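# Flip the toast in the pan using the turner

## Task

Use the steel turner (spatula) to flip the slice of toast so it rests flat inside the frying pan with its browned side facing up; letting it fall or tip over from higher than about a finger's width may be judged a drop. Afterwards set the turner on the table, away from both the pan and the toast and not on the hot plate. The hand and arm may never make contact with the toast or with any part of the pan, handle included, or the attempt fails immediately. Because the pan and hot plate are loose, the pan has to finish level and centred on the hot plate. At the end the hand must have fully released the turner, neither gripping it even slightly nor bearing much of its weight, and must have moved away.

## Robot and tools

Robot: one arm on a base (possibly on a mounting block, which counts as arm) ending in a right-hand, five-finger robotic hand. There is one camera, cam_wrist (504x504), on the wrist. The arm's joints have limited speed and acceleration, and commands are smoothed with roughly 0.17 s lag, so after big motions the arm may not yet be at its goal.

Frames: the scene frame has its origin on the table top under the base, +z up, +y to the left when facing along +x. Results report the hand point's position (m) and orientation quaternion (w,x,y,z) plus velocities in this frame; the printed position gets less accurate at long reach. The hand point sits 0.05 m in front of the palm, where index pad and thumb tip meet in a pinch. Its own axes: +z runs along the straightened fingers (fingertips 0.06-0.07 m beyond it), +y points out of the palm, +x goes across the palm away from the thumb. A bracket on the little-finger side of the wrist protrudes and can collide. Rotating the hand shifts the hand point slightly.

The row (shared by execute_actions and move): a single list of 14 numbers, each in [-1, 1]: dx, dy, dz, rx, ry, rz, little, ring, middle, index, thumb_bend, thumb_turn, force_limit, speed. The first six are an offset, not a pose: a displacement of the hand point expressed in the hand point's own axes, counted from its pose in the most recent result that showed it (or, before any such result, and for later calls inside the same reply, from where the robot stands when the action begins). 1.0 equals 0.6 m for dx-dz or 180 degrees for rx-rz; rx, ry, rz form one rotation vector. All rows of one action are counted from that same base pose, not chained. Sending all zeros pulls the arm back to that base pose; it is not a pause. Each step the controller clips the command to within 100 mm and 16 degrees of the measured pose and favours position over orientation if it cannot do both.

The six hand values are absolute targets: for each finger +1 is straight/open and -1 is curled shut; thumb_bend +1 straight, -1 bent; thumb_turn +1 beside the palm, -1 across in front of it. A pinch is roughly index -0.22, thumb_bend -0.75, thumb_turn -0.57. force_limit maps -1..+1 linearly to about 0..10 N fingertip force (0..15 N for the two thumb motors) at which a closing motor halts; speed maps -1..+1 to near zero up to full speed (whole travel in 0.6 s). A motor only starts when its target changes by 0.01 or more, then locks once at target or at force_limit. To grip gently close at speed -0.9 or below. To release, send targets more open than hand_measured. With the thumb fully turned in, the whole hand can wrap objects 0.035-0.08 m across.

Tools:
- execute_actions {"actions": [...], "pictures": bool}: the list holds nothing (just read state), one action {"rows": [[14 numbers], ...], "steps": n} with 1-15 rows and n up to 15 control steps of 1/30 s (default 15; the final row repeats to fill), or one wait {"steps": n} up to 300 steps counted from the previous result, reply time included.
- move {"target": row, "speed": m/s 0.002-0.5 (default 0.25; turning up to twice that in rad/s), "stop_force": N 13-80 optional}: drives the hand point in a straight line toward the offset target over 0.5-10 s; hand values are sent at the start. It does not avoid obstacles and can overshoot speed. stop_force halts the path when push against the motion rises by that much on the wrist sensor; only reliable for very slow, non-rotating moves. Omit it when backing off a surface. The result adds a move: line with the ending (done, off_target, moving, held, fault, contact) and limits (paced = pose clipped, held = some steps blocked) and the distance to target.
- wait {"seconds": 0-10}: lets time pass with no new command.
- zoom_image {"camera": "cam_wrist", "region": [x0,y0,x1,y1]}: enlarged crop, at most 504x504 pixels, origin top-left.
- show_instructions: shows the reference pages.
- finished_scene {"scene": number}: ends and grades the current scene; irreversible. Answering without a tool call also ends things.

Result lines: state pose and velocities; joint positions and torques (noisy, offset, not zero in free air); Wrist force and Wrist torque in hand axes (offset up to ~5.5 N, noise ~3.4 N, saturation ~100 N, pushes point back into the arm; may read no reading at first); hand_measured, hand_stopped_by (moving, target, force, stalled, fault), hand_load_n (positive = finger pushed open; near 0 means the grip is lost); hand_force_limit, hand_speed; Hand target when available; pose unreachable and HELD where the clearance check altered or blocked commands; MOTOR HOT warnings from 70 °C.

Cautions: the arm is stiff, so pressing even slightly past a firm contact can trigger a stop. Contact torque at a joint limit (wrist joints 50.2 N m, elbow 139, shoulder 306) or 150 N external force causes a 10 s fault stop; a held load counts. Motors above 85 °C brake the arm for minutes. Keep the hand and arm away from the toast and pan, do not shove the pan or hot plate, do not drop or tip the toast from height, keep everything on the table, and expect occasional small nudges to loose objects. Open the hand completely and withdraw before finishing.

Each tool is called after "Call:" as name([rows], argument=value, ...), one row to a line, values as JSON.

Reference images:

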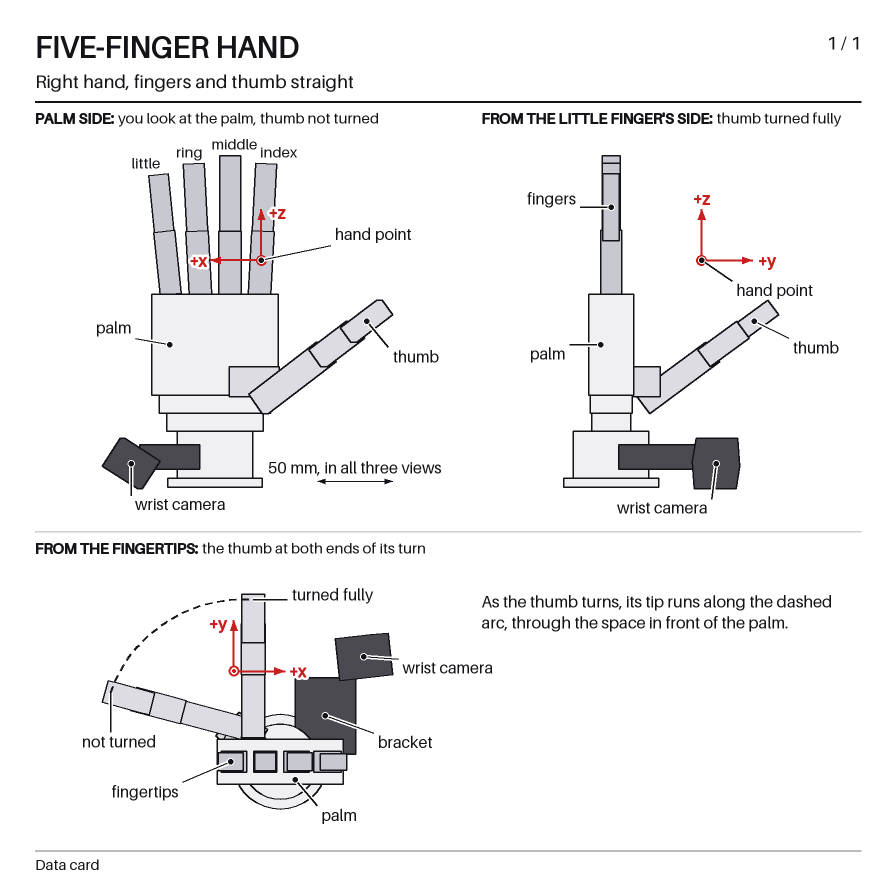

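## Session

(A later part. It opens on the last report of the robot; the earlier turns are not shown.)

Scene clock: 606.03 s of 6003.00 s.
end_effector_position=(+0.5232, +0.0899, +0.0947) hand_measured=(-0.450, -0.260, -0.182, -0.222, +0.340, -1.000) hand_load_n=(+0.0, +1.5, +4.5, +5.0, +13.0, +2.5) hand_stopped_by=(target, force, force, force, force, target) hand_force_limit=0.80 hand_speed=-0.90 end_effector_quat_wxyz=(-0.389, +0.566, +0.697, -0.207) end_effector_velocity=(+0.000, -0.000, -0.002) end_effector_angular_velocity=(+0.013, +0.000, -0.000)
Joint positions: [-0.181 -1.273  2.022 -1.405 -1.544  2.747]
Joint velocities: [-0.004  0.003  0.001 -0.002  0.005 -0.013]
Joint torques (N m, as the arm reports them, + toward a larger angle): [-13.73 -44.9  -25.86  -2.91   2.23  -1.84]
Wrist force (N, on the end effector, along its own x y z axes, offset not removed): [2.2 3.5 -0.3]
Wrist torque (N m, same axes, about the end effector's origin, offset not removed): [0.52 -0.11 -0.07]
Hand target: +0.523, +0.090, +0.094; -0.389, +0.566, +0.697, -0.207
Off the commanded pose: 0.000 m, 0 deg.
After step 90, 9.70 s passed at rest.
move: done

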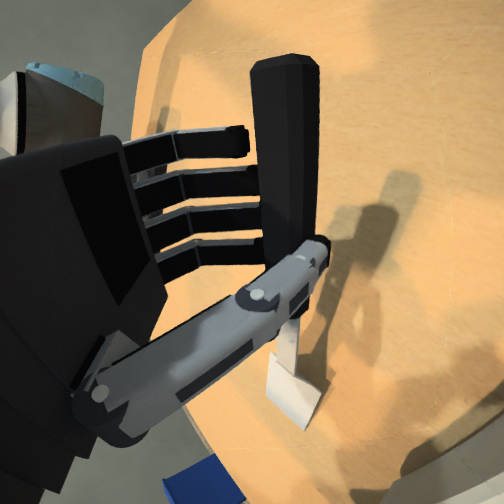

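Call:
zoom_image(camera="cam_wrist", region=[220, 300, 380, 460])

Region (220, 300, 380, 460) of cam_wrist's 504x504 image, scaled by 3.150, with more detail than that image has.

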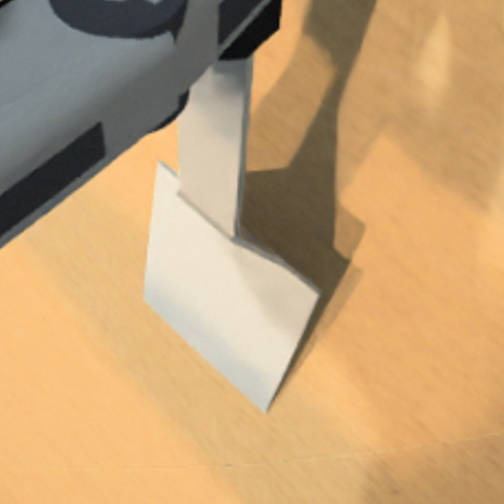

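Call:
move(target=[-0.00513, 0.01215, 0.0102, 0, 0, 0, -0.45, -0.6, -0.6, -0.6, -0.5, -1, 0.8, -0.9], speed=0.01)

Call:
zoom_image(camera="cam_wrist", region=[220, 300, 380, 460])

Scene clock: 616.87 s of 6003.00 s.
end_effector_position=(+0.5232, +0.0899, +0.0850) hand_measured=(-0.450, -0.260, -0.182, -0.222, +0.340, -1.000) hand_load_n=(+0.0, +5.0, +4.5, +3.0, +13.0, +1.0) hand_stopped_by=(target, force, force, force, force, target) hand_force_limit=0.80 hand_speed=-0.90 end_effector_quat_wxyz=(-0.389, +0.566, +0.697, -0.207) end_effector_velocity=(-0.000, -0.000, -0.003) end_effector_angular_velocity=(-0.001, +0.001, +0.002)
Joint positions: [-0.181 -1.26   2.028 -1.423 -1.544  2.747]
Joint velocities: [ 0.     0.003  0.002 -0.004 -0.002  0.   ]
Joint torques (N m, as the arm reports them, + toward a larger angle): [  8.29 -43.18 -23.37  -2.93  -2.37   1.71]
Wrist force (N, on the end effector, along its own x y z axes, offset not removed): [6.0 4.0 0.7]
Wrist torque (N m, same axes, about the end effector's origin, offset not removed): [0.57 -0.86 0.46]
Hand target: +0.523, +0.090, +0.085; -0.389, +0.566, +0.697, -0.207
Off the commanded pose: 0.000 m, 0 deg.
After step 90, 6.63 s passed at rest.
move: done

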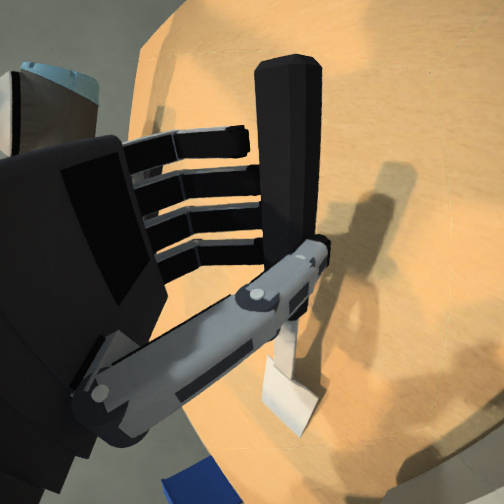

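Region (220, 300, 380, 460) of cam_wrist's 504x504 image, scaled by 3.150, with more detail than that image has.

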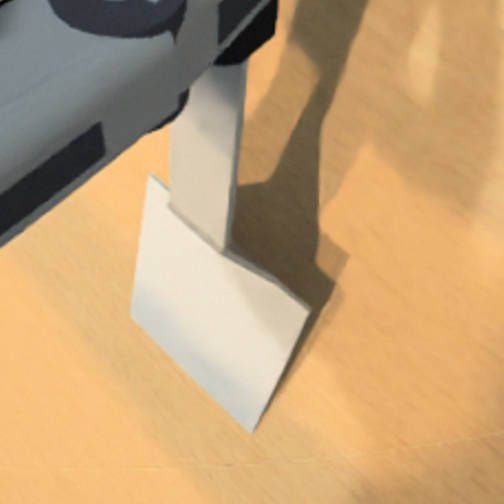

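Call:
move(target=[0.0513, -0.1215, -0.1021, 0, 0.0786, -0.0936, -0.45, -0.6, -0.6, -0.6, -0.5, -1, 0.8, -0.9], speed=0.06)

Scene clock: 634.17 s of 6003.00 s.
end_effector_position=(+0.5232, +0.0898, +0.1847) hand_measured=(-0.450, -0.260, -0.182, -0.222, +0.340, -1.000) hand_load_n=(+0.0, +2.0, +4.0, +5.0, +13.0, +2.5) hand_stopped_by=(target, force, force, force, force, target) hand_force_limit=0.80 hand_speed=-0.90 end_effector_quat_wxyz=(-0.497, +0.480, +0.719, -0.078) end_effector_velocity=(-0.000, +0.000, +0.003) end_effector_angular_velocity=(+0.009, +0.001, +0.000)
Joint positions: [-0.294 -1.326  1.941 -1.13  -1.433  2.378]
Joint velocities: [-0.002 -0.001 -0.003  0.008  0.002 -0.009]
Joint torques (N m, as the arm reports them, + toward a larger angle): [-11.75 -68.53 -45.33   2.49   2.31  -2.04]
Wrist force (N, on the end effector, along its own x y z axes, offset not removed): [0.0 3.2 1.7]
Wrist torque (N m, same axes, about the end effector's origin, offset not removed): [0.31 -0.17 -0.16]
Hand target: +0.523, +0.090, +0.185; -0.497, +0.479, +0.719, -0.077
Off the commanded pose: 0.000 m, 0 deg.
After step 90, 10.73 s passed at rest.
move: done

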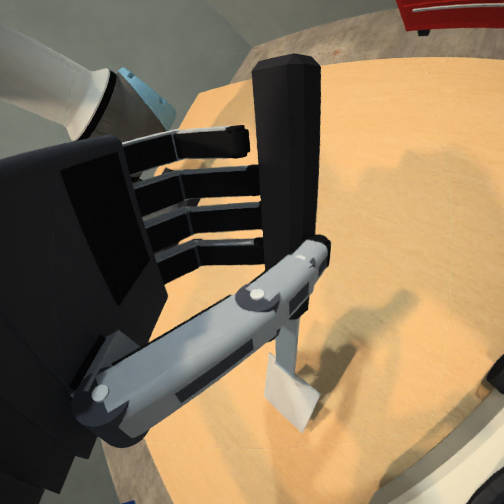

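Call:
execute_actions([
  {"rows": [[-0.0011,0.001,0.0008,0,0,0,-0.45,-0.6,-0.6,-0.6,-0.5,-1,0.8,-0.9],[-0.0021,0.002,0.0017,0,0,0,-0.45,-0.6,-0.6,-0.6,-0.5,-1,0.8,-0.9],[-0.0032,0.0029,0.0025,0,0,0,-0.45,-0.6,-0.6,-0.6,-0.5,-1,0.8,-0.9],[-0.0043,0.0039,0.0033,0,0,0,-0.45,-0.6,-0.6,-0.6,-0.5,-1,0.8,-0.9],[-0.0053,0.0049,0.0041,0,0,0,-0.45,-0.6,-0.6,-0.6,-0.5,-1,0.8,-0.9],[-0.0064,0.0059,0.005,0,0,0,-0.45,-0.6,-0.6,-0.6,-0.5,-1,0.8,-0.9]], "steps": 15},
], pictures=false)

Call:
execute_actions([
  {"rows": [[-0.0011,0.001,0.0008,0,0,0,-0.45,-0.6,-0.6,-0.6,-0.5,-1,0.8,-0.9],[-0.0021,0.002,0.0017,0,0,0,-0.45,-0.6,-0.6,-0.6,-0.5,-1,0.8,-0.9],[-0.0032,0.0029,0.0025,0,0,0,-0.45,-0.6,-0.6,-0.6,-0.5,-1,0.8,-0.9],[-0.0043,0.0039,0.0033,0,0,0,-0.45,-0.6,-0.6,-0.6,-0.5,-1,0.8,-0.9],[-0.0053,0.0049,0.0041,0,0,0,-0.45,-0.6,-0.6,-0.6,-0.5,-1,0.8,-0.9],[-0.0064,0.0059,0.005,0,0,0,-0.45,-0.6,-0.6,-0.6,-0.5,-1,0.8,-0.9]], "steps": 15},
], pictures=false)

Scene clock: 642.10 s of 6003.00 s.
end_effector_position=(+0.5232, +0.0898, +0.1790) hand_measured=(-0.450, -0.260, -0.182, -0.222, +0.340, -1.000) hand_load_n=(+0.0, +2.0, +4.0, +5.0, +13.0, +2.5) hand_stopped_by=(target, force, force, force, force, target) hand_force_limit=0.80 hand_speed=-0.90 end_effector_quat_wxyz=(-0.497, +0.480, +0.719, -0.077) end_effector_velocity=(-0.000, -0.000, -0.003) end_effector_angular_velocity=(-0.001, +0.000, +0.001)
Joint positions: [-0.294 -1.321  1.946 -1.141 -1.433  2.378]
Joint velocities: [ 0.     0.002  0.002 -0.005 -0.001  0.   ]
Joint torques (N m, as the arm reports them, + toward a larger angle): [  9.75 -46.45 -29.57  -1.68  -2.1    2.1 ]
Wrist force (N, on the end effector, along its own x y z axes, offset not removed): [-1.3 4.3 1.8]
Wrist torque (N m, same axes, about the end effector's origin, offset not removed): [0.46 0.28 -0.17]
Hand target: +0.523, +0.090, +0.179; -0.497, +0.480, +0.719, -0.078
Off the commanded pose: 0.000 m, 0 deg.
Steps of this call (steps 1 to 90: nothing new was sent; then 4.43 s passed at rest; steps 91 to 105: all 15 steps of this action). Readings (end_effector_position | what the end effector reports):
91: (+0.5232, +0.0898, +0.1849) | hand_measured=(-0.450, -0.260, -0.182, -0.222, +0.340, -1.000) hand_load_n=(+0.0, +2.0, +4.0, +5.0, +13.0, +2.5) hand_stopped_by=(target, force, force, force, force, target) hand_force_limit=0.80 hand_speed=-0.90
92: (+0.5233, +0.0898, +0.1848) | hand_measured=(-0.450, -0.260, -0.182, -0.222, +0.340, -1.000) hand_load_n=(+0.0, +2.0, +4.0, +5.0, +13.0, +2.5) hand_stopped_by=(target, force, force, force, force, target) hand_force_limit=0.80 hand_speed=-0.90
94: (+0.5233, +0.0897, +0.1839) | hand_measured=(-0.450, -0.260, -0.182, -0.222, +0.340, -1.000) hand_load_n=(+0.0, +2.0, +4.0, +4.5, +13.0, +2.0) hand_stopped_by=(target, force, force, force, force, target) hand_force_limit=0.80 hand_speed=-0.90
98: (+0.5233, +0.0898, +0.1810) | hand_measured=(-0.450, -0.260, -0.182, -0.222, +0.340, -1.000) hand_load_n=(+0.0, +2.0, +4.0, +5.0, +13.0, +2.5) hand_stopped_by=(target, force, force, force, force, target) hand_force_limit=0.80 hand_speed=-0.90
105: the state above

Scene clock: 642.60 s of 6003.00 s.
end_effector_position=(+0.5231, +0.0898, +0.1733) hand_measured=(-0.450, -0.260, -0.182, -0.222, +0.340, -1.000) hand_load_n=(+0.0, +2.0, +4.0, +5.0, +13.0, +2.5) hand_stopped_by=(target, force, force, force, force, target) hand_force_limit=0.80 hand_speed=-0.90 end_effector_quat_wxyz=(-0.497, +0.480, +0.719, -0.078) end_effector_velocity=(-0.000, -0.000, -0.003) end_effector_angular_velocity=(+0.000, +0.000, -0.000)
Joint positions: [-0.294 -1.315  1.951 -1.151 -1.433  2.378]
Joint velocities: [-0.     0.003  0.002 -0.005  0.     0.   ]
Joint torques (N m, as the arm reports them, + toward a larger angle): [  9.28 -42.35 -29.57  -1.66   1.95   1.91]
Wrist force (N, on the end effector, along its own x y z axes, offset not removed): [-0.4 5.4 1.7]
Wrist torque (N m, same axes, about the end effector's origin, offset not removed): [0.72 0.06 0.02]
Hand target: +0.523, +0.090, +0.173; -0.497, +0.480, +0.719, -0.077
Off the commanded pose: 0.000 m, 0 deg.
Steps of this call (steps 1 to 15: all 15 steps of this action). Readings (end_effector_position | what the end effector reports):
1: (+0.5232, +0.0898, +0.1789) | hand_measured=(-0.450, -0.260, -0.182, -0.222, +0.340, -1.000) hand_load_n=(+0.0, +2.0, +4.0, +5.0, +13.0, +2.5) hand_stopped_by=(target, force, force, force, force, target) hand_force_limit=0.80 hand_speed=-0.90
2: (+0.5232, +0.0898, +0.1787) | hand_measured=(-0.450, -0.260, -0.182, -0.222, +0.340, -1.000) hand_load_n=(+0.0, +2.0, +4.0, +5.0, +13.0, +2.5) hand_stopped_by=(target, force, force, force, force, target) hand_force_limit=0.80 hand_speed=-0.90
4: (+0.5232, +0.0898, +0.1779) | hand_measured=(-0.450, -0.260, -0.182, -0.222, +0.340, -1.000) hand_load_n=(+0.0, +2.0, +4.0, +5.0, +13.0, +2.5) hand_stopped_by=(target, force, force, force, force, target) hand_force_limit=0.80 hand_speed=-0.90
8: (+0.5231, +0.0898, +0.1752) | hand_measured=(-0.450, -0.260, -0.182, -0.222, +0.340, -1.000) hand_load_n=(+0.0, +2.0, +4.0, +5.0, +13.0, +2.5) hand_stopped_by=(target, force, force, force, force, target) hand_force_limit=0.80 hand_speed=-0.90
15: the state above

Call:
execute_actions([
  {"rows": [[-0.0011,0.001,0.0008,0,0,0,-0.45,-0.6,-0.6,-0.6,-0.5,-1,0.8,-0.9],[-0.0021,0.002,0.0017,0,0,0,-0.45,-0.6,-0.6,-0.6,-0.5,-1,0.8,-0.9],[-0.0032,0.0029,0.0025,0,0,0,-0.45,-0.6,-0.6,-0.6,-0.5,-1,0.8,-0.9],[-0.0043,0.0039,0.0033,0,0,0,-0.45,-0.6,-0.6,-0.6,-0.5,-1,0.8,-0.9]], "steps": 15},
], pictures=false)

Call:
execute_actions([
  {"rows": [[-0.0011,0.001,0.0008,0,0,0,-0.45,-0.6,-0.6,-0.6,-0.5,-1,0.8,-0.9],[-0.0021,0.002,0.0017,0,0,0,-0.45,-0.6,-0.6,-0.6,-0.5,-1,0.8,-0.9],[-0.0032,0.0029,0.0025,0,0,0,-0.45,-0.6,-0.6,-0.6,-0.5,-1,0.8,-0.9],[-0.0043,0.0039,0.0033,0,0,0,-0.45,-0.6,-0.6,-0.6,-0.5,-1,0.8,-0.9]], "steps": 15},
])

Scene clock: 648.33 s of 6003.00 s.
end_effector_position=(+0.5231, +0.0898, +0.1694) hand_measured=(-0.450, -0.260, -0.182, -0.222, +0.340, -1.000) hand_load_n=(+0.0, +2.0, +4.0, +5.0, +13.0, +2.5) hand_stopped_by=(target, force, force, force, force, target) hand_force_limit=0.80 hand_speed=-0.90 end_effector_quat_wxyz=(-0.497, +0.480, +0.719, -0.077) end_effector_velocity=(-0.000, +0.000, -0.002) end_effector_angular_velocity=(+0.001, +0.002, +0.000)
Joint positions: [-0.294 -1.311  1.954 -1.158 -1.433  2.378]
Joint velocities: [ 0.001  0.002  0.001 -0.001  0.     0.   ]
Joint torques (N m, as the arm reports them, + toward a larger angle): [  8.51 -43.14 -28.83  -1.8   -1.16   2.04]
Wrist force (N, on the end effector, along its own x y z axes, offset not removed): [-3.1 4.4 1.4]
Wrist torque (N m, same axes, about the end effector's origin, offset not removed): [0.57 0.36 -0.28]
Hand target: +0.523, +0.090, +0.169; -0.497, +0.480, +0.719, -0.078
Off the commanded pose: 0.000 m, 0 deg.
Steps of this call (steps 1 to 90: nothing new was sent; then 2.23 s passed at rest; steps 91 to 105: all 15 steps of this action). Readings (end_effector_position | what the end effector reports):
91: (+0.5231, +0.0899, +0.1730) | hand_measured=(-0.450, -0.260, -0.182, -0.222, +0.340, -1.000) hand_load_n=(+0.0, +2.0, +4.0, +5.0, +13.0, +2.5) hand_stopped_by=(target, force, force, force, force, target) hand_force_limit=0.80 hand_speed=-0.90
92: (+0.5232, +0.0899, +0.1728) | hand_measured=(-0.450, -0.260, -0.182, -0.222, +0.340, -1.000) hand_load_n=(+0.0, +2.0, +4.0, +5.0, +13.0, +2.5) hand_stopped_by=(target, force, force, force, force, target) hand_force_limit=0.80 hand_speed=-0.90
94: (+0.5231, +0.0899, +0.1721) | hand_measured=(-0.450, -0.260, -0.182, -0.222, +0.340, -1.000) hand_load_n=(+0.0, +2.0, +4.0, +5.0, +13.0, +2.5) hand_stopped_by=(target, force, force, force, force, target) hand_force_limit=0.80 hand_speed=-0.90
98: (+0.5231, +0.0899, +0.1703) | hand_measured=(-0.450, -0.260, -0.182, -0.222, +0.340, -1.000) hand_load_n=(+0.0, +2.0, +4.0, +5.0, +13.0, +2.5) hand_stopped_by=(target, force, force, force, force, target) hand_force_limit=0.80 hand_speed=-0.90
105: the state above

Scene clock: 648.83 s of 6003.00 s.
end_effector_position=(+0.5231, +0.0898, +0.1656) hand_measured=(-0.450, -0.260, -0.182, -0.222, +0.340, -1.000) hand_load_n=(+0.0, +2.0, +4.0, +5.0, +13.0, +2.5) hand_stopped_by=(target, force, force, force, force, target) hand_force_limit=0.80 hand_speed=-0.90 end_effector_quat_wxyz=(-0.497, +0.480, +0.719, -0.078) end_effector_velocity=(+0.000, +0.000, -0.001) end_effector_angular_velocity=(-0.000, -0.001, -0.001)
Joint positions: [-0.294 -1.307  1.957 -1.165 -1.433  2.378]
Joint velocities: [-0.     0.001  0.001 -0.003  0.001  0.   ]
Joint torques (N m, as the arm reports them, + toward a larger angle): [ 10.27 -42.39 -29.57  -1.9    0.46   1.95]
Wrist force (N, on the end effector, along its own x y z axes, offset not removed): [1.4 8.4 -2.6]
Wrist torque (N m, same axes, about the end effector's origin, offset not removed): [1.53 -0.14 0.12]
Hand target: +0.523, +0.090, +0.165; -0.497, +0.480, +0.719, -0.077
Off the commanded pose: 0.000 m, 0 deg.
Steps of this call (steps 1 to 15: all 15 steps of this action). Readings (end_effector_position | what the end effector reports):
1: (+0.5231, +0.0898, +0.1694) | hand_measured=(-0.450, -0.260, -0.182, -0.222, +0.340, -1.000) hand_load_n=(+0.0, +2.0, +4.0, +5.0, +13.0, +2.5) hand_stopped_by=(target, force, force, force, force, target) hand_force_limit=0.80 hand_speed=-0.90
2: (+0.5231, +0.0898, +0.1692) | hand_measured=(-0.450, -0.260, -0.182, -0.222, +0.340, -1.000) hand_load_n=(+0.0, +2.0, +4.0, +5.0, +13.0, +2.5) hand_stopped_by=(target, force, force, force, force, target) hand_force_limit=0.80 hand_speed=-0.90
4: (+0.5231, +0.0898, +0.1683) | hand_measured=(-0.450, -0.260, -0.182, -0.222, +0.340, -1.000) hand_load_n=(+0.0, +2.0, +4.0, +5.0, +13.0, +2.5) hand_stopped_by=(target, force, force, force, force, target) hand_force_limit=0.80 hand_speed=-0.90
8: (+0.5231, +0.0898, +0.1665) | hand_measured=(-0.450, -0.260, -0.182, -0.222, +0.340, -1.000) hand_load_n=(+0.0, +2.0, +4.0, +5.0, +13.0, +2.5) hand_stopped_by=(target, force, force, force, force, target) hand_force_limit=0.80 hand_speed=-0.90
15: the state above

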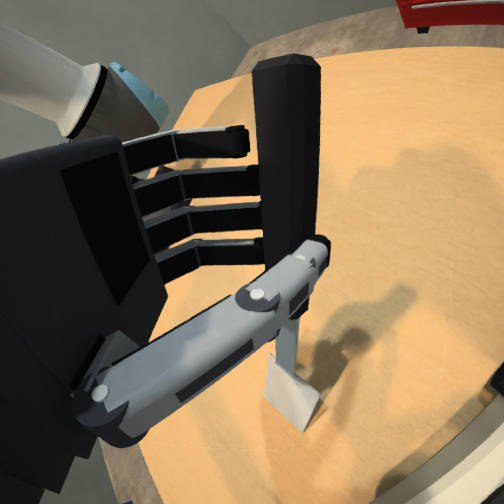

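Call:
execute_actions([
  {"rows": [[-0.0011,0.001,0.0008,0,0,0,-0.45,-0.6,-0.6,-0.6,-0.5,-1,0.8,-0.9],[-0.0021,0.002,0.0017,0,0,0,-0.45,-0.6,-0.6,-0.6,-0.5,-1,0.8,-0.9],[-0.0032,0.0029,0.0025,0,0,0,-0.45,-0.6,-0.6,-0.6,-0.5,-1,0.8,-0.9],[-0.0043,0.0039,0.0033,0,0,0,-0.45,-0.6,-0.6,-0.6,-0.5,-1,0.8,-0.9]], "steps": 15},
], pictures=false)

Call:
execute_actions([
  {"rows": [[-0.0011,0.001,0.0008,0,0,0,-0.45,-0.6,-0.6,-0.6,-0.5,-1,0.8,-0.9],[-0.0021,0.002,0.0017,0,0,0,-0.45,-0.6,-0.6,-0.6,-0.5,-1,0.8,-0.9],[-0.0032,0.0029,0.0025,0,0,0,-0.45,-0.6,-0.6,-0.6,-0.5,-1,0.8,-0.9],[-0.0043,0.0039,0.0033,0,0,0,-0.45,-0.6,-0.6,-0.6,-0.5,-1,0.8,-0.9]], "steps": 15},
])

Scene clock: 654.93 s of 6003.00 s.
end_effector_position=(+0.5231, +0.0898, +0.1617) hand_measured=(-0.450, -0.260, -0.182, -0.222, +0.340, -1.000) hand_load_n=(+0.0, +4.5, +4.5, +3.5, +13.0, +1.5) hand_stopped_by=(target, force, force, force, force, target) hand_force_limit=0.80 hand_speed=-0.90 end_effector_quat_wxyz=(-0.497, +0.480, +0.719, -0.078) end_effector_velocity=(-0.001, +0.000, -0.001) end_effector_angular_velocity=(-0.000, +0.001, +0.001)
Joint positions: [-0.294 -1.303  1.959 -1.172 -1.433  2.379]
Joint velocities: [ 0.     0.     0.001 -0.    -0.001  0.   ]
Joint torques (N m, as the arm reports them, + toward a larger angle): [  8.05 -41.95 -27.91  -2.57   2.35   1.82]
Wrist force (N, on the end effector, along its own x y z axes, offset not removed): [1.4 3.4 1.3]
Wrist torque (N m, same axes, about the end effector's origin, offset not removed): [0.40 -0.21 0.02]
Hand target: +0.523, +0.090, +0.162; -0.497, +0.480, +0.719, -0.078
Off the commanded pose: 0.000 m, 0 deg.
Steps of this call (steps 1 to 90: nothing new was sent; then 2.60 s passed at rest; steps 91 to 105: all 15 steps of this action). Readings (end_effector_position | what the end effector reports):
91: (+0.5231, +0.0898, +0.1654) | hand_measured=(-0.450, -0.260, -0.182, -0.222, +0.340, -1.000) hand_load_n=(+0.0, +2.0, +4.0, +5.0, +13.0, +2.5) hand_stopped_by=(target, force, force, force, force, target) hand_force_limit=0.80 hand_speed=-0.90
92: (+0.5231, +0.0898, +0.1652) | hand_measured=(-0.450, -0.260, -0.182, -0.222, +0.340, -1.000) hand_load_n=(+0.0, +2.0, +4.0, +5.0, +13.0, +2.5) hand_stopped_by=(target, force, force, force, force, target) hand_force_limit=0.80 hand_speed=-0.90
94: (+0.5231, +0.0898, +0.1644) | hand_measured=(-0.450, -0.260, -0.182, -0.222, +0.340, -1.000) hand_load_n=(+0.0, +2.0, +4.0, +4.5, +13.0, +2.0) hand_stopped_by=(target, force, force, force, force, target) hand_force_limit=0.80 hand_speed=-0.90
98: (+0.5231, +0.0898, +0.1626) | hand_measured=(-0.450, -0.260, -0.182, -0.222, +0.340, -1.000) hand_load_n=(+0.0, +3.5, +4.0, +3.5, +13.0, +1.5) hand_stopped_by=(target, force, force, force, force, target) hand_force_limit=0.80 hand_speed=-0.90
105: the state above

Scene clock: 655.43 s of 6003.00 s.
end_effector_position=(+0.5231, +0.0898, +0.1579) hand_measured=(-0.450, -0.260, -0.182, -0.222, +0.340, -1.000) hand_load_n=(+0.0, +5.5, +4.0, +2.5, +13.0, +0.5) hand_stopped_by=(target, force, force, force, force, target) hand_force_limit=0.80 hand_speed=-0.90 end_effector_quat_wxyz=(-0.497, +0.480, +0.719, -0.078) end_effector_velocity=(+0.000, +0.000, -0.002) end_effector_angular_velocity=(-0.001, -0.001, +0.001)
Joint positions: [-0.294 -1.299  1.962 -1.179 -1.433  2.379]
Joint velocities: [ 0.001  0.002  0.001 -0.004 -0.001  0.   ]
Joint torques (N m, as the arm reports them, + toward a larger angle): [  9.97 -41.97 -27.79  -2.39   2.3    1.9 ]
Wrist force (N, on the end effector, along its own x y z axes, offset not removed): [2.0 1.3 -4.7]
Wrist torque (N m, same axes, about the end effector's origin, offset not removed): [0.40 0.00 0.08]
Hand target: +0.523, +0.090, +0.158; -0.497, +0.480, +0.719, -0.078
Off the commanded pose: 0.000 m, 0 deg.
Steps of this call (steps 1 to 15: all 15 steps of this action). Readings (end_effector_position | what the end effector reports):
1: (+0.5231, +0.0898, +0.1617) | hand_measured=(-0.450, -0.260, -0.182, -0.222, +0.340, -1.000) hand_load_n=(+0.0, +4.5, +4.5, +3.5, +13.0, +1.5) hand_stopped_by=(target, force, force, force, force, target) hand_force_limit=0.80 hand_speed=-0.90
2: (+0.5231, +0.0898, +0.1615) | hand_measured=(-0.450, -0.260, -0.182, -0.222, +0.340, -1.000) hand_load_n=(+0.0, +4.5, +4.5, +3.0, +13.0, +1.5) hand_stopped_by=(target, force, force, force, force, target) hand_force_limit=0.80 hand_speed=-0.90
4: (+0.5231, +0.0898, +0.1606) | hand_measured=(-0.450, -0.260, -0.182, -0.222, +0.340, -1.000) hand_load_n=(+0.0, +4.5, +4.5, +3.0, +13.0, +1.0) hand_stopped_by=(target, force, force, force, force, target) hand_force_limit=0.80 hand_speed=-0.90
8: (+0.5231, +0.0898, +0.1587) | hand_measured=(-0.450, -0.260, -0.182, -0.222, +0.340, -1.000) hand_load_n=(+0.0, +5.5, +4.5, +2.5, +13.0, +1.0) hand_stopped_by=(target, force, force, force, force, target) hand_force_limit=0.80 hand_speed=-0.90
15: the state above

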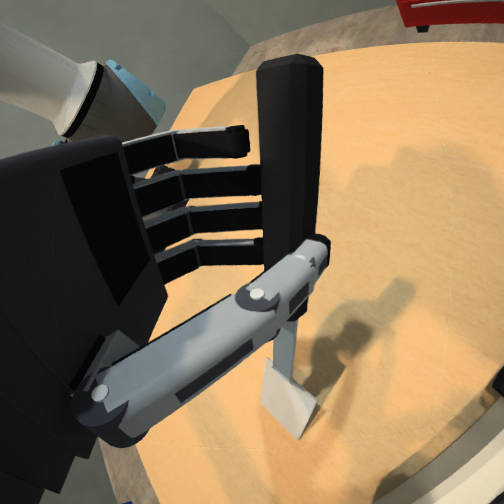

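Call:
move(target=[0.1813, -0.167, -0.1402, 0.1226, -0.113, -0.0949, -0.45, -0.6, -0.6, -0.6, -0.5, -1, 0.8, -0.9], speed=0.12)

Scene clock: 680.53 s of 6003.00 s.
end_effector_position=(+0.5234, +0.0893, +0.3278) hand_measured=(-0.450, -0.260, -0.182, -0.222, +0.340, -1.000) hand_load_n=(+0.0, +2.0, +3.5, +5.0, +13.0, +2.5) hand_stopped_by=(target, force, force, force, force, target) hand_force_limit=0.80 hand_speed=-0.90 end_effector_quat_wxyz=(-0.451, +0.245, +0.829, -0.221) end_effector_velocity=(+0.000, +0.001, +0.002) end_effector_angular_velocity=(+0.001, +0.001, +0.009)
Joint positions: [-0.125 -1.387  1.734 -0.882 -1.807  2.16 ]
Joint velocities: [ 0.003  0.001 -0.003  0.003 -0.005 -0.004]
Joint torques (N m, as the arm reports them, + toward a larger angle): [  9.13 -71.78 -52.89   1.57  -2.71  -1.67]
Wrist force (N, on the end effector, along its own x y z axes, offset not removed): [-1.0 2.8 0.5]
Wrist torque (N m, same axes, about the end effector's origin, offset not removed): [0.36 0.24 -0.26]
Hand target: +0.523, +0.089, +0.328; -0.451, +0.245, +0.829, -0.221
Off the commanded pose: 0.000 m, 0 deg.
After step 90, 19.13 s passed at rest.
move: done

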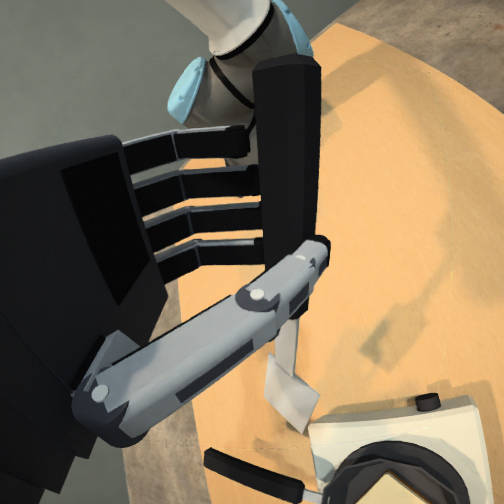

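Call:
move(target=[-0.0126, 0.1778, -0.2273, 0, 0, 0, -0.45, -0.6, -0.6, -0.6, -0.5, -1, 0.8, -0.9], speed=0.12)

Scene clock: 686.17 s of 6003.00 s.
end_effector_position=(+0.6658, +0.1877, +0.3278) hand_measured=(-0.450, -0.260, -0.182, -0.222, +0.340, -1.000) hand_load_n=(+0.0, +2.0, +3.5, +5.0, +13.0, +2.5) hand_stopped_by=(target, force, force, force, force, target) hand_force_limit=0.80 hand_speed=-0.90 end_effector_quat_wxyz=(-0.451, +0.245, +0.829, -0.221) end_effector_velocity=(+0.001, +0.001, +0.000) end_effector_angular_velocity=(-0.001, +0.003, +0.002)
Joint positions: [ 0.008 -1.135  1.391 -0.78  -1.692  2.228]
Joint velocities: [ 0.002  0.004 -0.005  0.004 -0.     0.   ]
Joint torques (N m, as the arm reports them, + toward a larger angle): [ 12.38 -64.46 -53.64   2.01   2.18   2.23]
Wrist force (N, on the end effector, along its own x y z axes, offset not removed): [-0.8 4.9 -0.3]
Wrist torque (N m, same axes, about the end effector's origin, offset not removed): [0.70 0.11 -0.07]
Hand target: +0.666, +0.188, +0.328; -0.451, +0.245, +0.829, -0.221
Off the commanded pose: 0.000 m, 0 deg.
After step 90, 0.63 s passed at rest.
move: done

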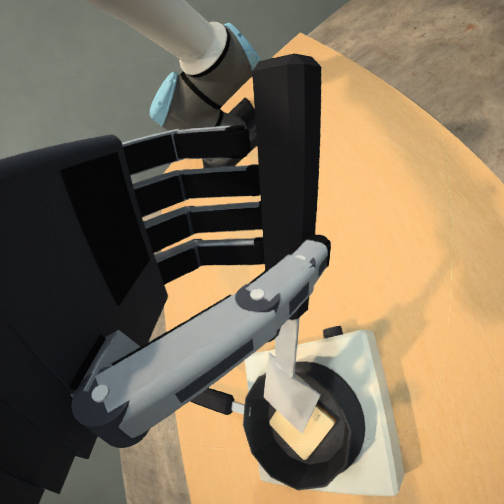

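Call:
zoom_image(camera="cam_wrist", region=[200, 304, 420, 504])

Region (200, 304, 420, 504) of cam_wrist's 504x504 image, scaled by 2.291, with more detail than that image has; it fills the top 458 rows of this view, and the rest is white.

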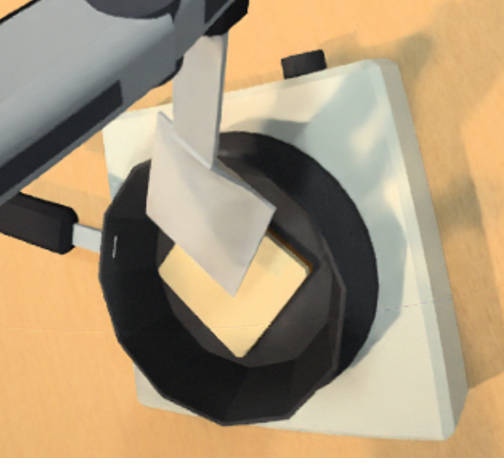

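Call:
move(target=[-0.0426, 0.0392, 0.033, 0, 0, 0, -0.45, -0.6, -0.6, -0.6, -0.5, -1, 0.8, -0.9], speed=0.04)

Call:
zoom_image(camera="cam_wrist", region=[200, 304, 420, 504])

Scene clock: 699.83 s of 6003.00 s.
end_effector_position=(+0.6657, +0.1878, +0.2881) hand_measured=(-0.450, -0.260, -0.182, -0.222, +0.340, -1.000) hand_load_n=(+0.0, +2.0, +3.5, +5.0, +13.0, +2.5) hand_stopped_by=(target, force, force, force, force, target) hand_force_limit=0.80 hand_speed=-0.90 end_effector_quat_wxyz=(-0.451, +0.245, +0.829, -0.221) end_effector_velocity=(-0.000, -0.001, -0.003) end_effector_angular_velocity=(-0.000, +0.002, +0.000)
Joint positions: [ 0.009 -1.116  1.436 -0.844 -1.692  2.228]
Joint velocities: [-0.     0.003  0.003 -0.003 -0.001 -0.   ]
Joint torques (N m, as the arm reports them, + toward a larger angle): [  9.24 -62.53 -36.02  -2.09   2.29   1.98]
Wrist force (N, on the end effector, along its own x y z axes, offset not removed): [3.5 1.3 -1.6]
Wrist torque (N m, same axes, about the end effector's origin, offset not removed): [0.23 -0.63 0.03]
Hand target: +0.666, +0.188, +0.288; -0.451, +0.245, +0.829, -0.221
Off the commanded pose: 0.000 m, 0 deg.
After step 90, 9.27 s passed at rest.
move: done

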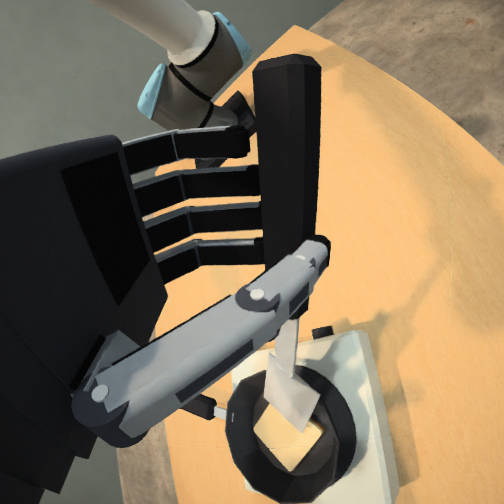

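Region (200, 304, 420, 504) of cam_wrist's 504x504 image, scaled by 2.291, with more detail than that image has; it fills the top 458 rows of this view, and the rest is white.

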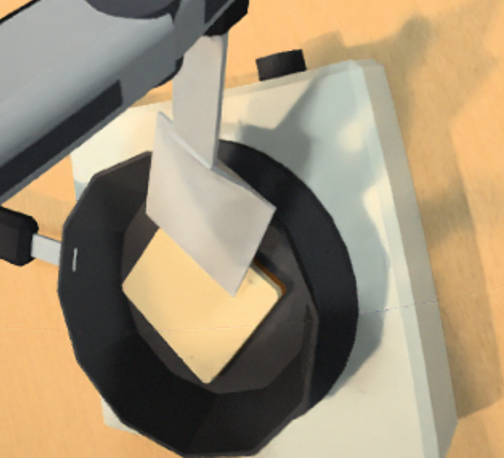

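Call:
move(target=[-0.0147, -0.0652, -0.083, 0, 0.0643, -0.0766, -0.45, -0.6, -0.6, -0.6, -0.5, -1, 0.8, -0.9], speed=0.06)

Call:
zoom_image(camera="cam_wrist", region=[180, 304, 420, 504])

Scene clock: 717.63 s of 6003.00 s.
end_effector_position=(+0.7042, +0.1591, +0.3297) hand_measured=(-0.450, -0.260, -0.182, -0.222, +0.340, -1.000) hand_load_n=(+0.0, +2.5, +3.5, +4.5, +13.0, +2.5) hand_stopped_by=(target, force, force, force, force, target) hand_force_limit=0.80 hand_speed=-0.90 end_effector_quat_wxyz=(-0.555, +0.165, +0.803, -0.140) end_effector_velocity=(+0.002, -0.002, +0.002) end_effector_angular_velocity=(+0.008, +0.006, +0.002)
Joint positions: [-0.067 -0.994  1.238 -0.598 -1.659  1.974]
Joint velocities: [-0.003  0.005 -0.008  0.009 -0.002 -0.009]
Joint torques (N m, as the arm reports them, + toward a larger angle): [-12.33 -75.89 -51.91   2.84   2.41  -1.79]
Wrist force (N, on the end effector, along its own x y z axes, offset not removed): [2.3 2.6 -2.4]
Wrist torque (N m, same axes, about the end effector's origin, offset not removed): [0.39 -0.47 0.04]
Hand target: +0.704, +0.159, +0.330; -0.556, +0.165, +0.803, -0.139
Off the commanded pose: 0.000 m, 0 deg.
After step 90, 11.83 s passed at rest.
move: done

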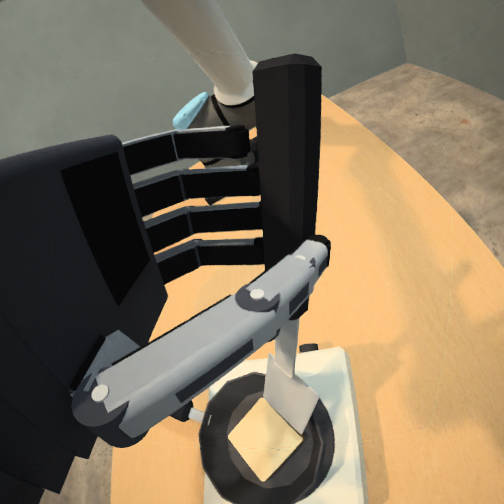

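Region (180, 304, 420, 504) of cam_wrist's 504x504 image, scaled by 2.100, with more detail than that image has.

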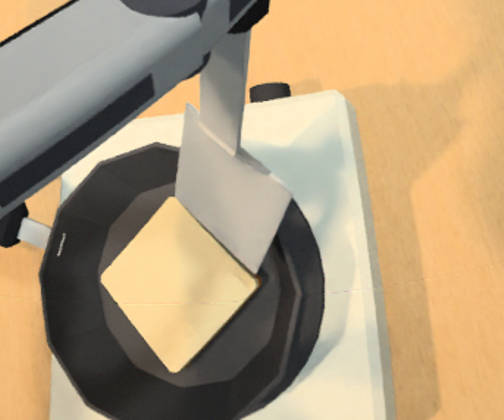

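Call:
move(target=[-0.037, -0.0047, 0.0113, 0, 0, 0, -0.45, -0.6, -0.6, -0.6, -0.5, -1, 0.8, -0.9], speed=0.03)

Call:
zoom_image(camera="cam_wrist", region=[180, 304, 420, 504])

Scene clock: 728.13 s of 6003.00 s.
end_effector_position=(+0.7048, +0.1471, +0.3100) hand_measured=(-0.450, -0.260, -0.182, -0.222, +0.340, -1.000) hand_load_n=(+0.0, +2.5, +3.5, +4.5, +13.0, +2.5) hand_stopped_by=(target, force, force, force, force, target) hand_force_limit=0.80 hand_speed=-0.90 end_effector_quat_wxyz=(-0.555, +0.165, +0.803, -0.140) end_effector_velocity=(+0.001, -0.000, -0.002) end_effector_angular_velocity=(+0.000, -0.002, -0.000)
Joint positions: [-0.08  -0.987  1.263 -0.63  -1.671  1.969]
Joint velocities: [-0.001  0.001  0.002 -0.005  0.    -0.001]
Joint torques (N m, as the arm reports them, + toward a larger angle): [-14.   -74.4  -35.09  -1.1   -2.08  -2.  ]
Wrist force (N, on the end effector, along its own x y z axes, offset not removed): [0.1 2.8 -0.5]
Wrist torque (N m, same axes, about the end effector's origin, offset not removed): [0.33 -0.03 0.24]
Hand target: +0.705, +0.147, +0.310; -0.555, +0.165, +0.803, -0.140
Off the commanded pose: 0.000 m, 0 deg.
After step 90, 6.37 s passed at rest.
move: done

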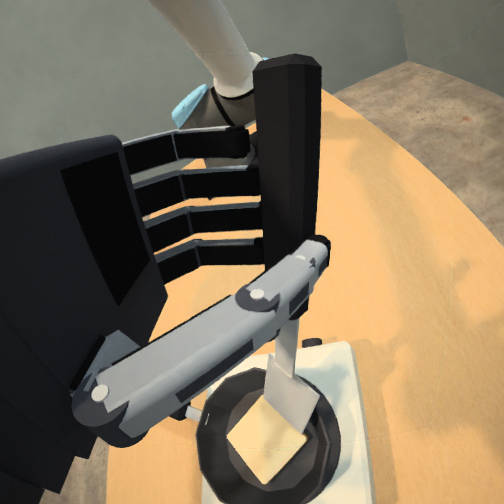

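Region (180, 304, 420, 504) of cam_wrist's 504x504 image, scaled by 2.100, with more detail than that image has.

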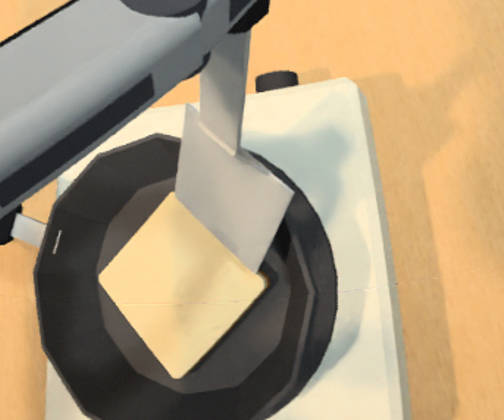

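Call:
execute_actions([
  {"rows": [[-0.0014,0.0007,0.0006,0,0,0,-0.45,-0.6,-0.6,-0.6,-0.5,-1,0.8,-0.9],[-0.0028,0.0014,0.0011,0,0,0,-0.45,-0.6,-0.6,-0.6,-0.5,-1,0.8,-0.9],[-0.0042,0.002,0.0017,0,0,0,-0.45,-0.6,-0.6,-0.6,-0.5,-1,0.8,-0.9],[-0.0056,0.0027,0.0023,0,0,0,-0.45,-0.6,-0.6,-0.6,-0.5,-1,0.8,-0.9],[-0.007,0.0034,0.0029,0,0,0,-0.45,-0.6,-0.6,-0.6,-0.5,-1,0.8,-0.9]], "steps": 15},
], pictures=false)

Call:
execute_actions([
  {"rows": [[-0.0014,0.0007,0.0006,0,0,0,-0.45,-0.6,-0.6,-0.6,-0.5,-1,0.8,-0.9],[-0.0028,0.0014,0.0011,0,0,0,-0.45,-0.6,-0.6,-0.6,-0.5,-1,0.8,-0.9],[-0.0042,0.002,0.0017,0,0,0,-0.45,-0.6,-0.6,-0.6,-0.5,-1,0.8,-0.9],[-0.0056,0.0027,0.0023,0,0,0,-0.45,-0.6,-0.6,-0.6,-0.5,-1,0.8,-0.9],[-0.007,0.0034,0.0029,0,0,0,-0.45,-0.6,-0.6,-0.6,-0.5,-1,0.8,-0.9]], "steps": 15},
])

Call:
zoom_image(camera="cam_wrist", region=[180, 304, 420, 504])

Scene clock: 736.83 s of 6003.00 s.
end_effector_position=(+0.7047, +0.1471, +0.3052) hand_measured=(-0.450, -0.260, -0.182, -0.222, +0.340, -1.000) hand_load_n=(+0.0, +2.5, +3.5, +4.5, +13.0, +2.5) hand_stopped_by=(target, force, force, force, force, target) hand_force_limit=0.80 hand_speed=-0.90 end_effector_quat_wxyz=(-0.555, +0.165, +0.803, -0.140) end_effector_velocity=(-0.000, +0.001, -0.002) end_effector_angular_velocity=(+0.000, +0.000, -0.002)
Joint positions: [-0.08  -0.985  1.268 -0.637 -1.671  1.969]
Joint velocities: [ 0.     0.001  0.002 -0.003  0.002  0.001]
Joint torques (N m, as the arm reports them, + toward a larger angle): [  9.1  -74.62 -35.26  -0.97   2.14   1.78]
Wrist force (N, on the end effector, along its own x y z axes, offset not removed): [-2.8 3.5 1.9]
Wrist torque (N m, same axes, about the end effector's origin, offset not removed): [0.29 0.17 -0.23]
Hand target: +0.705, +0.147, +0.305; -0.555, +0.165, +0.803, -0.140
Off the commanded pose: 0.000 m, 0 deg.
Steps of this call (steps 1 to 90: nothing new was sent; then 5.20 s passed at rest; steps 91 to 105: all 15 steps of this action). Readings (end_effector_position | what the end effector reports):
91: (+0.7048, +0.1470, +0.3097) | hand_measured=(-0.450, -0.260, -0.182, -0.222, +0.340, -1.000) hand_load_n=(+0.0, +2.5, +3.5, +4.5, +13.0, +2.5) hand_stopped_by=(target, force, force, force, force, target) hand_force_limit=0.80 hand_speed=-0.90
92: (+0.7048, +0.1470, +0.3096) | hand_measured=(-0.450, -0.260, -0.182, -0.222, +0.340, -1.000) hand_load_n=(+0.0, +2.5, +3.5, +4.5, +13.0, +2.5) hand_stopped_by=(target, force, force, force, force, target) hand_force_limit=0.80 hand_speed=-0.90
94: (+0.7048, +0.1470, +0.3088) | hand_measured=(-0.450, -0.260, -0.182, -0.222, +0.340, -1.000) hand_load_n=(+0.0, +2.5, +3.5, +4.5, +13.0, +2.5) hand_stopped_by=(target, force, force, force, force, target) hand_force_limit=0.80 hand_speed=-0.90
98: (+0.7047, +0.1470, +0.3065) | hand_measured=(-0.450, -0.260, -0.182, -0.222, +0.340, -1.000) hand_load_n=(+0.0, +2.5, +3.5, +4.5, +13.0, +2.5) hand_stopped_by=(target, force, force, force, force, target) hand_force_limit=0.80 hand_speed=-0.90
105: the state above

Scene clock: 737.33 s of 6003.00 s.
end_effector_position=(+0.7047, +0.1471, +0.3004) hand_measured=(-0.450, -0.260, -0.182, -0.222, +0.340, -1.000) hand_load_n=(+0.0, +2.5, +3.5, +4.5, +13.0, +2.5) hand_stopped_by=(target, force, force, force, force, target) hand_force_limit=0.80 hand_speed=-0.90 end_effector_quat_wxyz=(-0.555, +0.165, +0.803, -0.140) end_effector_velocity=(-0.000, +0.000, -0.002) end_effector_angular_velocity=(+0.000, +0.001, +0.000)
Joint positions: [-0.08  -0.982  1.273 -0.644 -1.671  1.969]
Joint velocities: [ 0.     0.001  0.002 -0.002  0.     0.   ]
Joint torques (N m, as the arm reports them, + toward a larger angle): [  9.53 -76.63 -35.3   -1.04   2.22   1.85]
Wrist force (N, on the end effector, along its own x y z axes, offset not removed): [-4.1 5.1 -2.6]
Wrist torque (N m, same axes, about the end effector's origin, offset not removed): [0.94 0.51 -0.31]
Hand target: +0.705, +0.147, +0.300; -0.555, +0.165, +0.803, -0.140
Off the commanded pose: 0.000 m, 0 deg.
Steps of this call (steps 1 to 15: all 15 steps of this action). Readings (end_effector_position | what the end effector reports):
1: (+0.7047, +0.1471, +0.3051) | hand_measured=(-0.450, -0.260, -0.182, -0.222, +0.340, -1.000) hand_load_n=(+0.0, +2.5, +3.5, +4.5, +13.0, +2.5) hand_stopped_by=(target, force, force, force, force, target) hand_force_limit=0.80 hand_speed=-0.90
2: (+0.7047, +0.1471, +0.3050) | hand_measured=(-0.450, -0.260, -0.182, -0.222, +0.340, -1.000) hand_load_n=(+0.0, +2.5, +3.5, +4.5, +13.0, +2.5) hand_stopped_by=(target, force, force, force, force, target) hand_force_limit=0.80 hand_speed=-0.90
4: (+0.7047, +0.1471, +0.3041) | hand_measured=(-0.450, -0.260, -0.182, -0.222, +0.340, -1.000) hand_load_n=(+0.0, +2.5, +3.5, +4.5, +13.0, +2.5) hand_stopped_by=(target, force, force, force, force, target) hand_force_limit=0.80 hand_speed=-0.90
8: (+0.7047, +0.1471, +0.3017) | hand_measured=(-0.450, -0.260, -0.182, -0.222, +0.340, -1.000) hand_load_n=(+0.0, +2.5, +3.5, +4.5, +13.0, +2.5) hand_stopped_by=(target, force, force, force, force, target) hand_force_limit=0.80 hand_speed=-0.90
15: the state above

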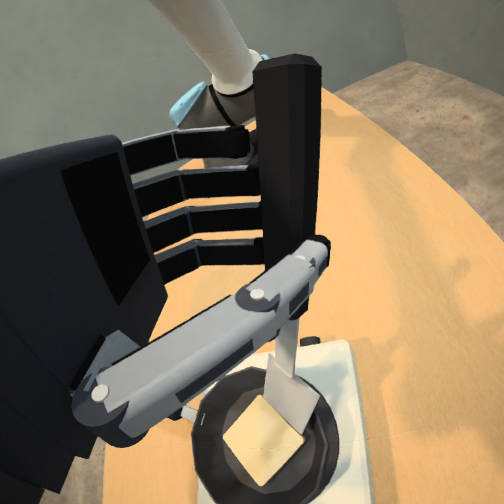

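Region (180, 304, 420, 504) of cam_wrist's 504x504 image, scaled by 2.100, with more detail than that image has.

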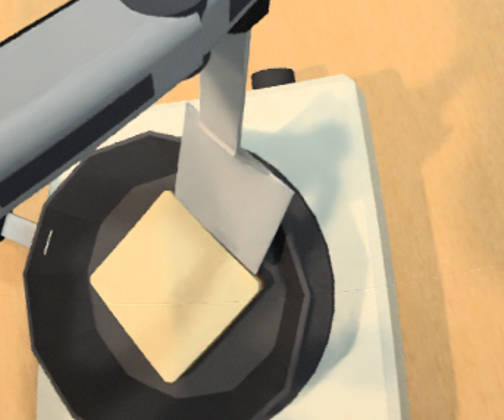

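Call:
execute_actions(actions=[])

Scene clock: 750.37 s of 6003.00 s.
end_effector_position=(+0.7047, +0.1471, +0.3002) hand_measured=(-0.450, -0.260, -0.182, -0.222, +0.340, -1.000) hand_load_n=(+0.0, +2.5, +3.5, +4.5, +13.0, +2.5) hand_stopped_by=(target, force, force, force, force, target) hand_force_limit=0.80 hand_speed=-0.90 end_effector_quat_wxyz=(-0.555, +0.165, +0.803, -0.140) end_effector_velocity=(+0.000, +0.001, +0.000) end_effector_angular_velocity=(+0.001, -0.001, -0.002)
Joint positions: [-0.08  -0.982  1.273 -0.644 -1.671  1.969]
Joint velocities: [ 0.    -0.    -0.    -0.     0.002 -0.   ]
Joint torques (N m, as the arm reports them, + toward a larger angle): [  8.87 -74.43 -35.14  -0.86   2.23   1.16]
Wrist force (N, on the end effector, along its own x y z axes, offset not removed): [-2.1 7.2 0.3]
Wrist torque (N m, same axes, about the end effector's origin, offset not removed): [0.91 0.19 -0.13]
Hand target: +0.705, +0.147, +0.300; -0.555, +0.165, +0.803, -0.140
Off the commanded pose: 0.000 m, 0 deg.
Steps of this call (steps 1 to 90: nothing new was sent; then 10.03 s passed at rest). Readings (end_effector_position | what the end effector reports):
1: (+0.7047, +0.1471, +0.3004) | hand_measured=(-0.450, -0.260, -0.182, -0.222, +0.340, -1.000) hand_load_n=(+0.0, +2.5, +3.5, +4.5, +13.0, +2.5) hand_stopped_by=(target, force, force, force, force, target) hand_force_limit=0.80 hand_speed=-0.90
2: (+0.7047, +0.1471, +0.3004) | hand_measured=(-0.450, -0.260, -0.182, -0.222, +0.340, -1.000) hand_load_n=(+0.0, +2.5, +3.5, +4.5, +13.0, +2.5) hand_stopped_by=(target, force, force, force, force, target) hand_force_limit=0.80 hand_speed=-0.90
4: (+0.7047, +0.1471, +0.3003) | hand_measured=(-0.450, -0.260, -0.182, -0.222, +0.340, -1.000) hand_load_n=(+0.0, +2.5, +3.5, +4.5, +13.0, +2.5) hand_stopped_by=(target, force, force, force, force, target) hand_force_limit=0.80 hand_speed=-0.90
8: (+0.7047, +0.1471, +0.3003) | hand_measured=(-0.450, -0.260, -0.182, -0.222, +0.340, -1.000) hand_load_n=(+0.0, +2.5, +3.5, +4.5, +13.0, +2.5) hand_stopped_by=(target, force, force, force, force, target) hand_force_limit=0.80 hand_speed=-0.90
90: the state above

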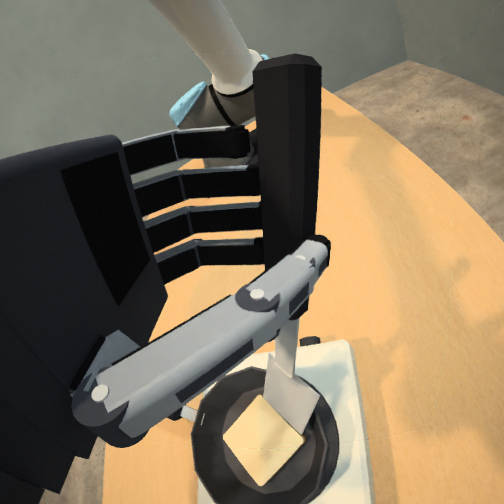

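Call:
zoom_image(camera="cam_wrist", region=[180, 304, 420, 504])

Region (180, 304, 420, 504) of cam_wrist's 504x504 image, scaled by 2.100, with more detail than that image has.

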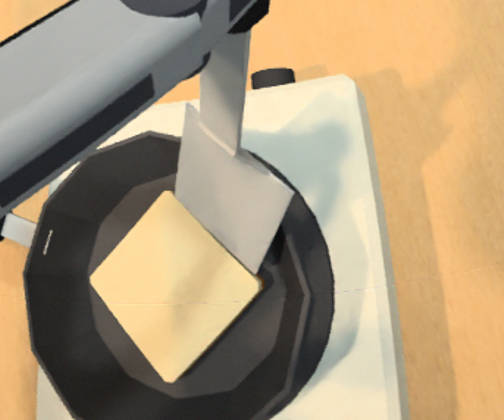

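Call:
move(target=[-0.00704,0.0034,0.00287,0,0,0,-0.45,-0.6,-0.6,-0.6,-0.5,-1,0.8,-0.9], speed=0.01)

Scene clock: 754.90 s of 6003.00 s.
end_effector_position=(+0.7047, +0.1471, +0.2955) hand_measured=(-0.450, -0.260, -0.182, -0.222, +0.340, -1.000) hand_load_n=(+0.0, +2.5, +3.5, +4.5, +13.0, +2.5) hand_stopped_by=(target, force, force, force, force, target) hand_force_limit=0.80 hand_speed=-0.90 end_effector_quat_wxyz=(-0.555, +0.165, +0.803, -0.140) end_effector_velocity=(+0.000, -0.000, -0.002) end_effector_angular_velocity=(-0.000, -0.002, +0.000)
Joint positions: [-0.079 -0.98   1.278 -0.652 -1.671  1.969]
Joint velocities: [-0.     0.     0.002 -0.004 -0.001  0.   ]
Joint torques (N m, as the arm reports them, + toward a larger angle): [  8.21 -73.88 -35.63  -0.89   2.29   1.74]
Wrist force (N, on the end effector, along its own x y z axes, offset not removed): [-0.9 4.7 0.7]
Wrist torque (N m, same axes, about the end effector's origin, offset not removed): [0.63 0.06 -0.11]
Hand target: +0.705, +0.147, +0.295; -0.555, +0.165, +0.803, -0.140
Off the commanded pose: 0.000 m, 0 deg.
After step 90, 0.80 s passed at rest.
move: done

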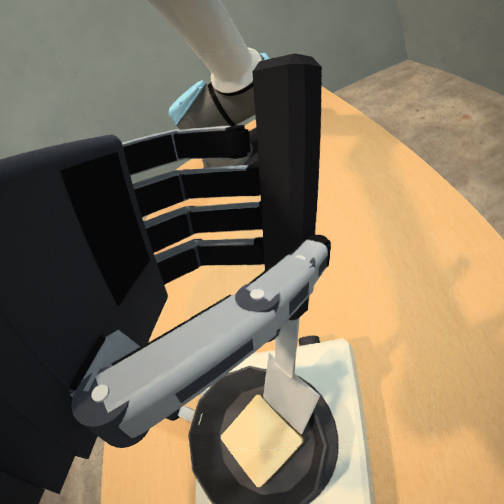

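Call:
move(target=[-0.00704,0.0034,0.00287,0,0,0,-0.45,-0.6,-0.6,-0.6,-0.5,-1,0.8,-0.9], speed=0.01)

Call:
zoom_image(camera="cam_wrist", region=[180, 304, 420, 504])

Scene clock: 761.83 s of 6003.00 s.
end_effector_position=(+0.7047, +0.1471, +0.2908) hand_measured=(-0.450, -0.260, -0.182, -0.222, +0.340, -1.000) hand_load_n=(+0.0, +2.5, +3.5, +4.5, +13.0, +2.5) hand_stopped_by=(target, force, force, force, force, target) hand_force_limit=0.80 hand_speed=-0.90 end_effector_quat_wxyz=(-0.555, +0.165, +0.803, -0.140) end_effector_velocity=(-0.000, -0.000, -0.002) end_effector_angular_velocity=(-0.000, +0.001, +0.001)
Joint positions: [-0.079 -0.977  1.283 -0.659 -1.671  1.969]
Joint velocities: [-0.     0.001  0.002 -0.002 -0.001 -0.   ]
Joint torques (N m, as the arm reports them, + toward a larger angle): [  9.42 -73.64 -35.68  -1.04   2.27   1.89]
Wrist force (N, on the end effector, along its own x y z axes, offset not removed): [0.1 7.7 -1.6]
Wrist torque (N m, same axes, about the end effector's origin, offset not removed): [1.19 -0.16 0.10]
Hand target: +0.705, +0.147, +0.291; -0.555, +0.165, +0.803, -0.140
Off the commanded pose: 0.000 m, 0 deg.
After step 90, 3.23 s passed at rest.
move: done

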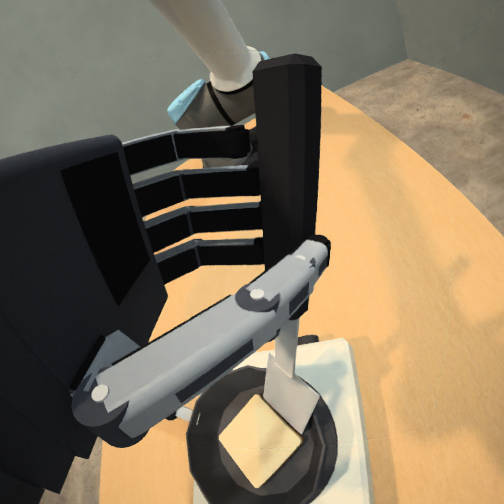

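Region (180, 304, 420, 504) of cam_wrist's 504x504 image, scaled by 2.100, with more detail than that image has.

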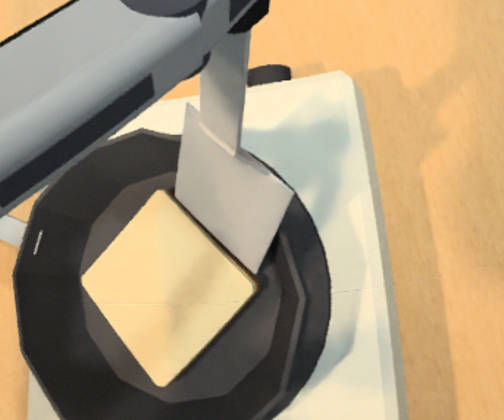

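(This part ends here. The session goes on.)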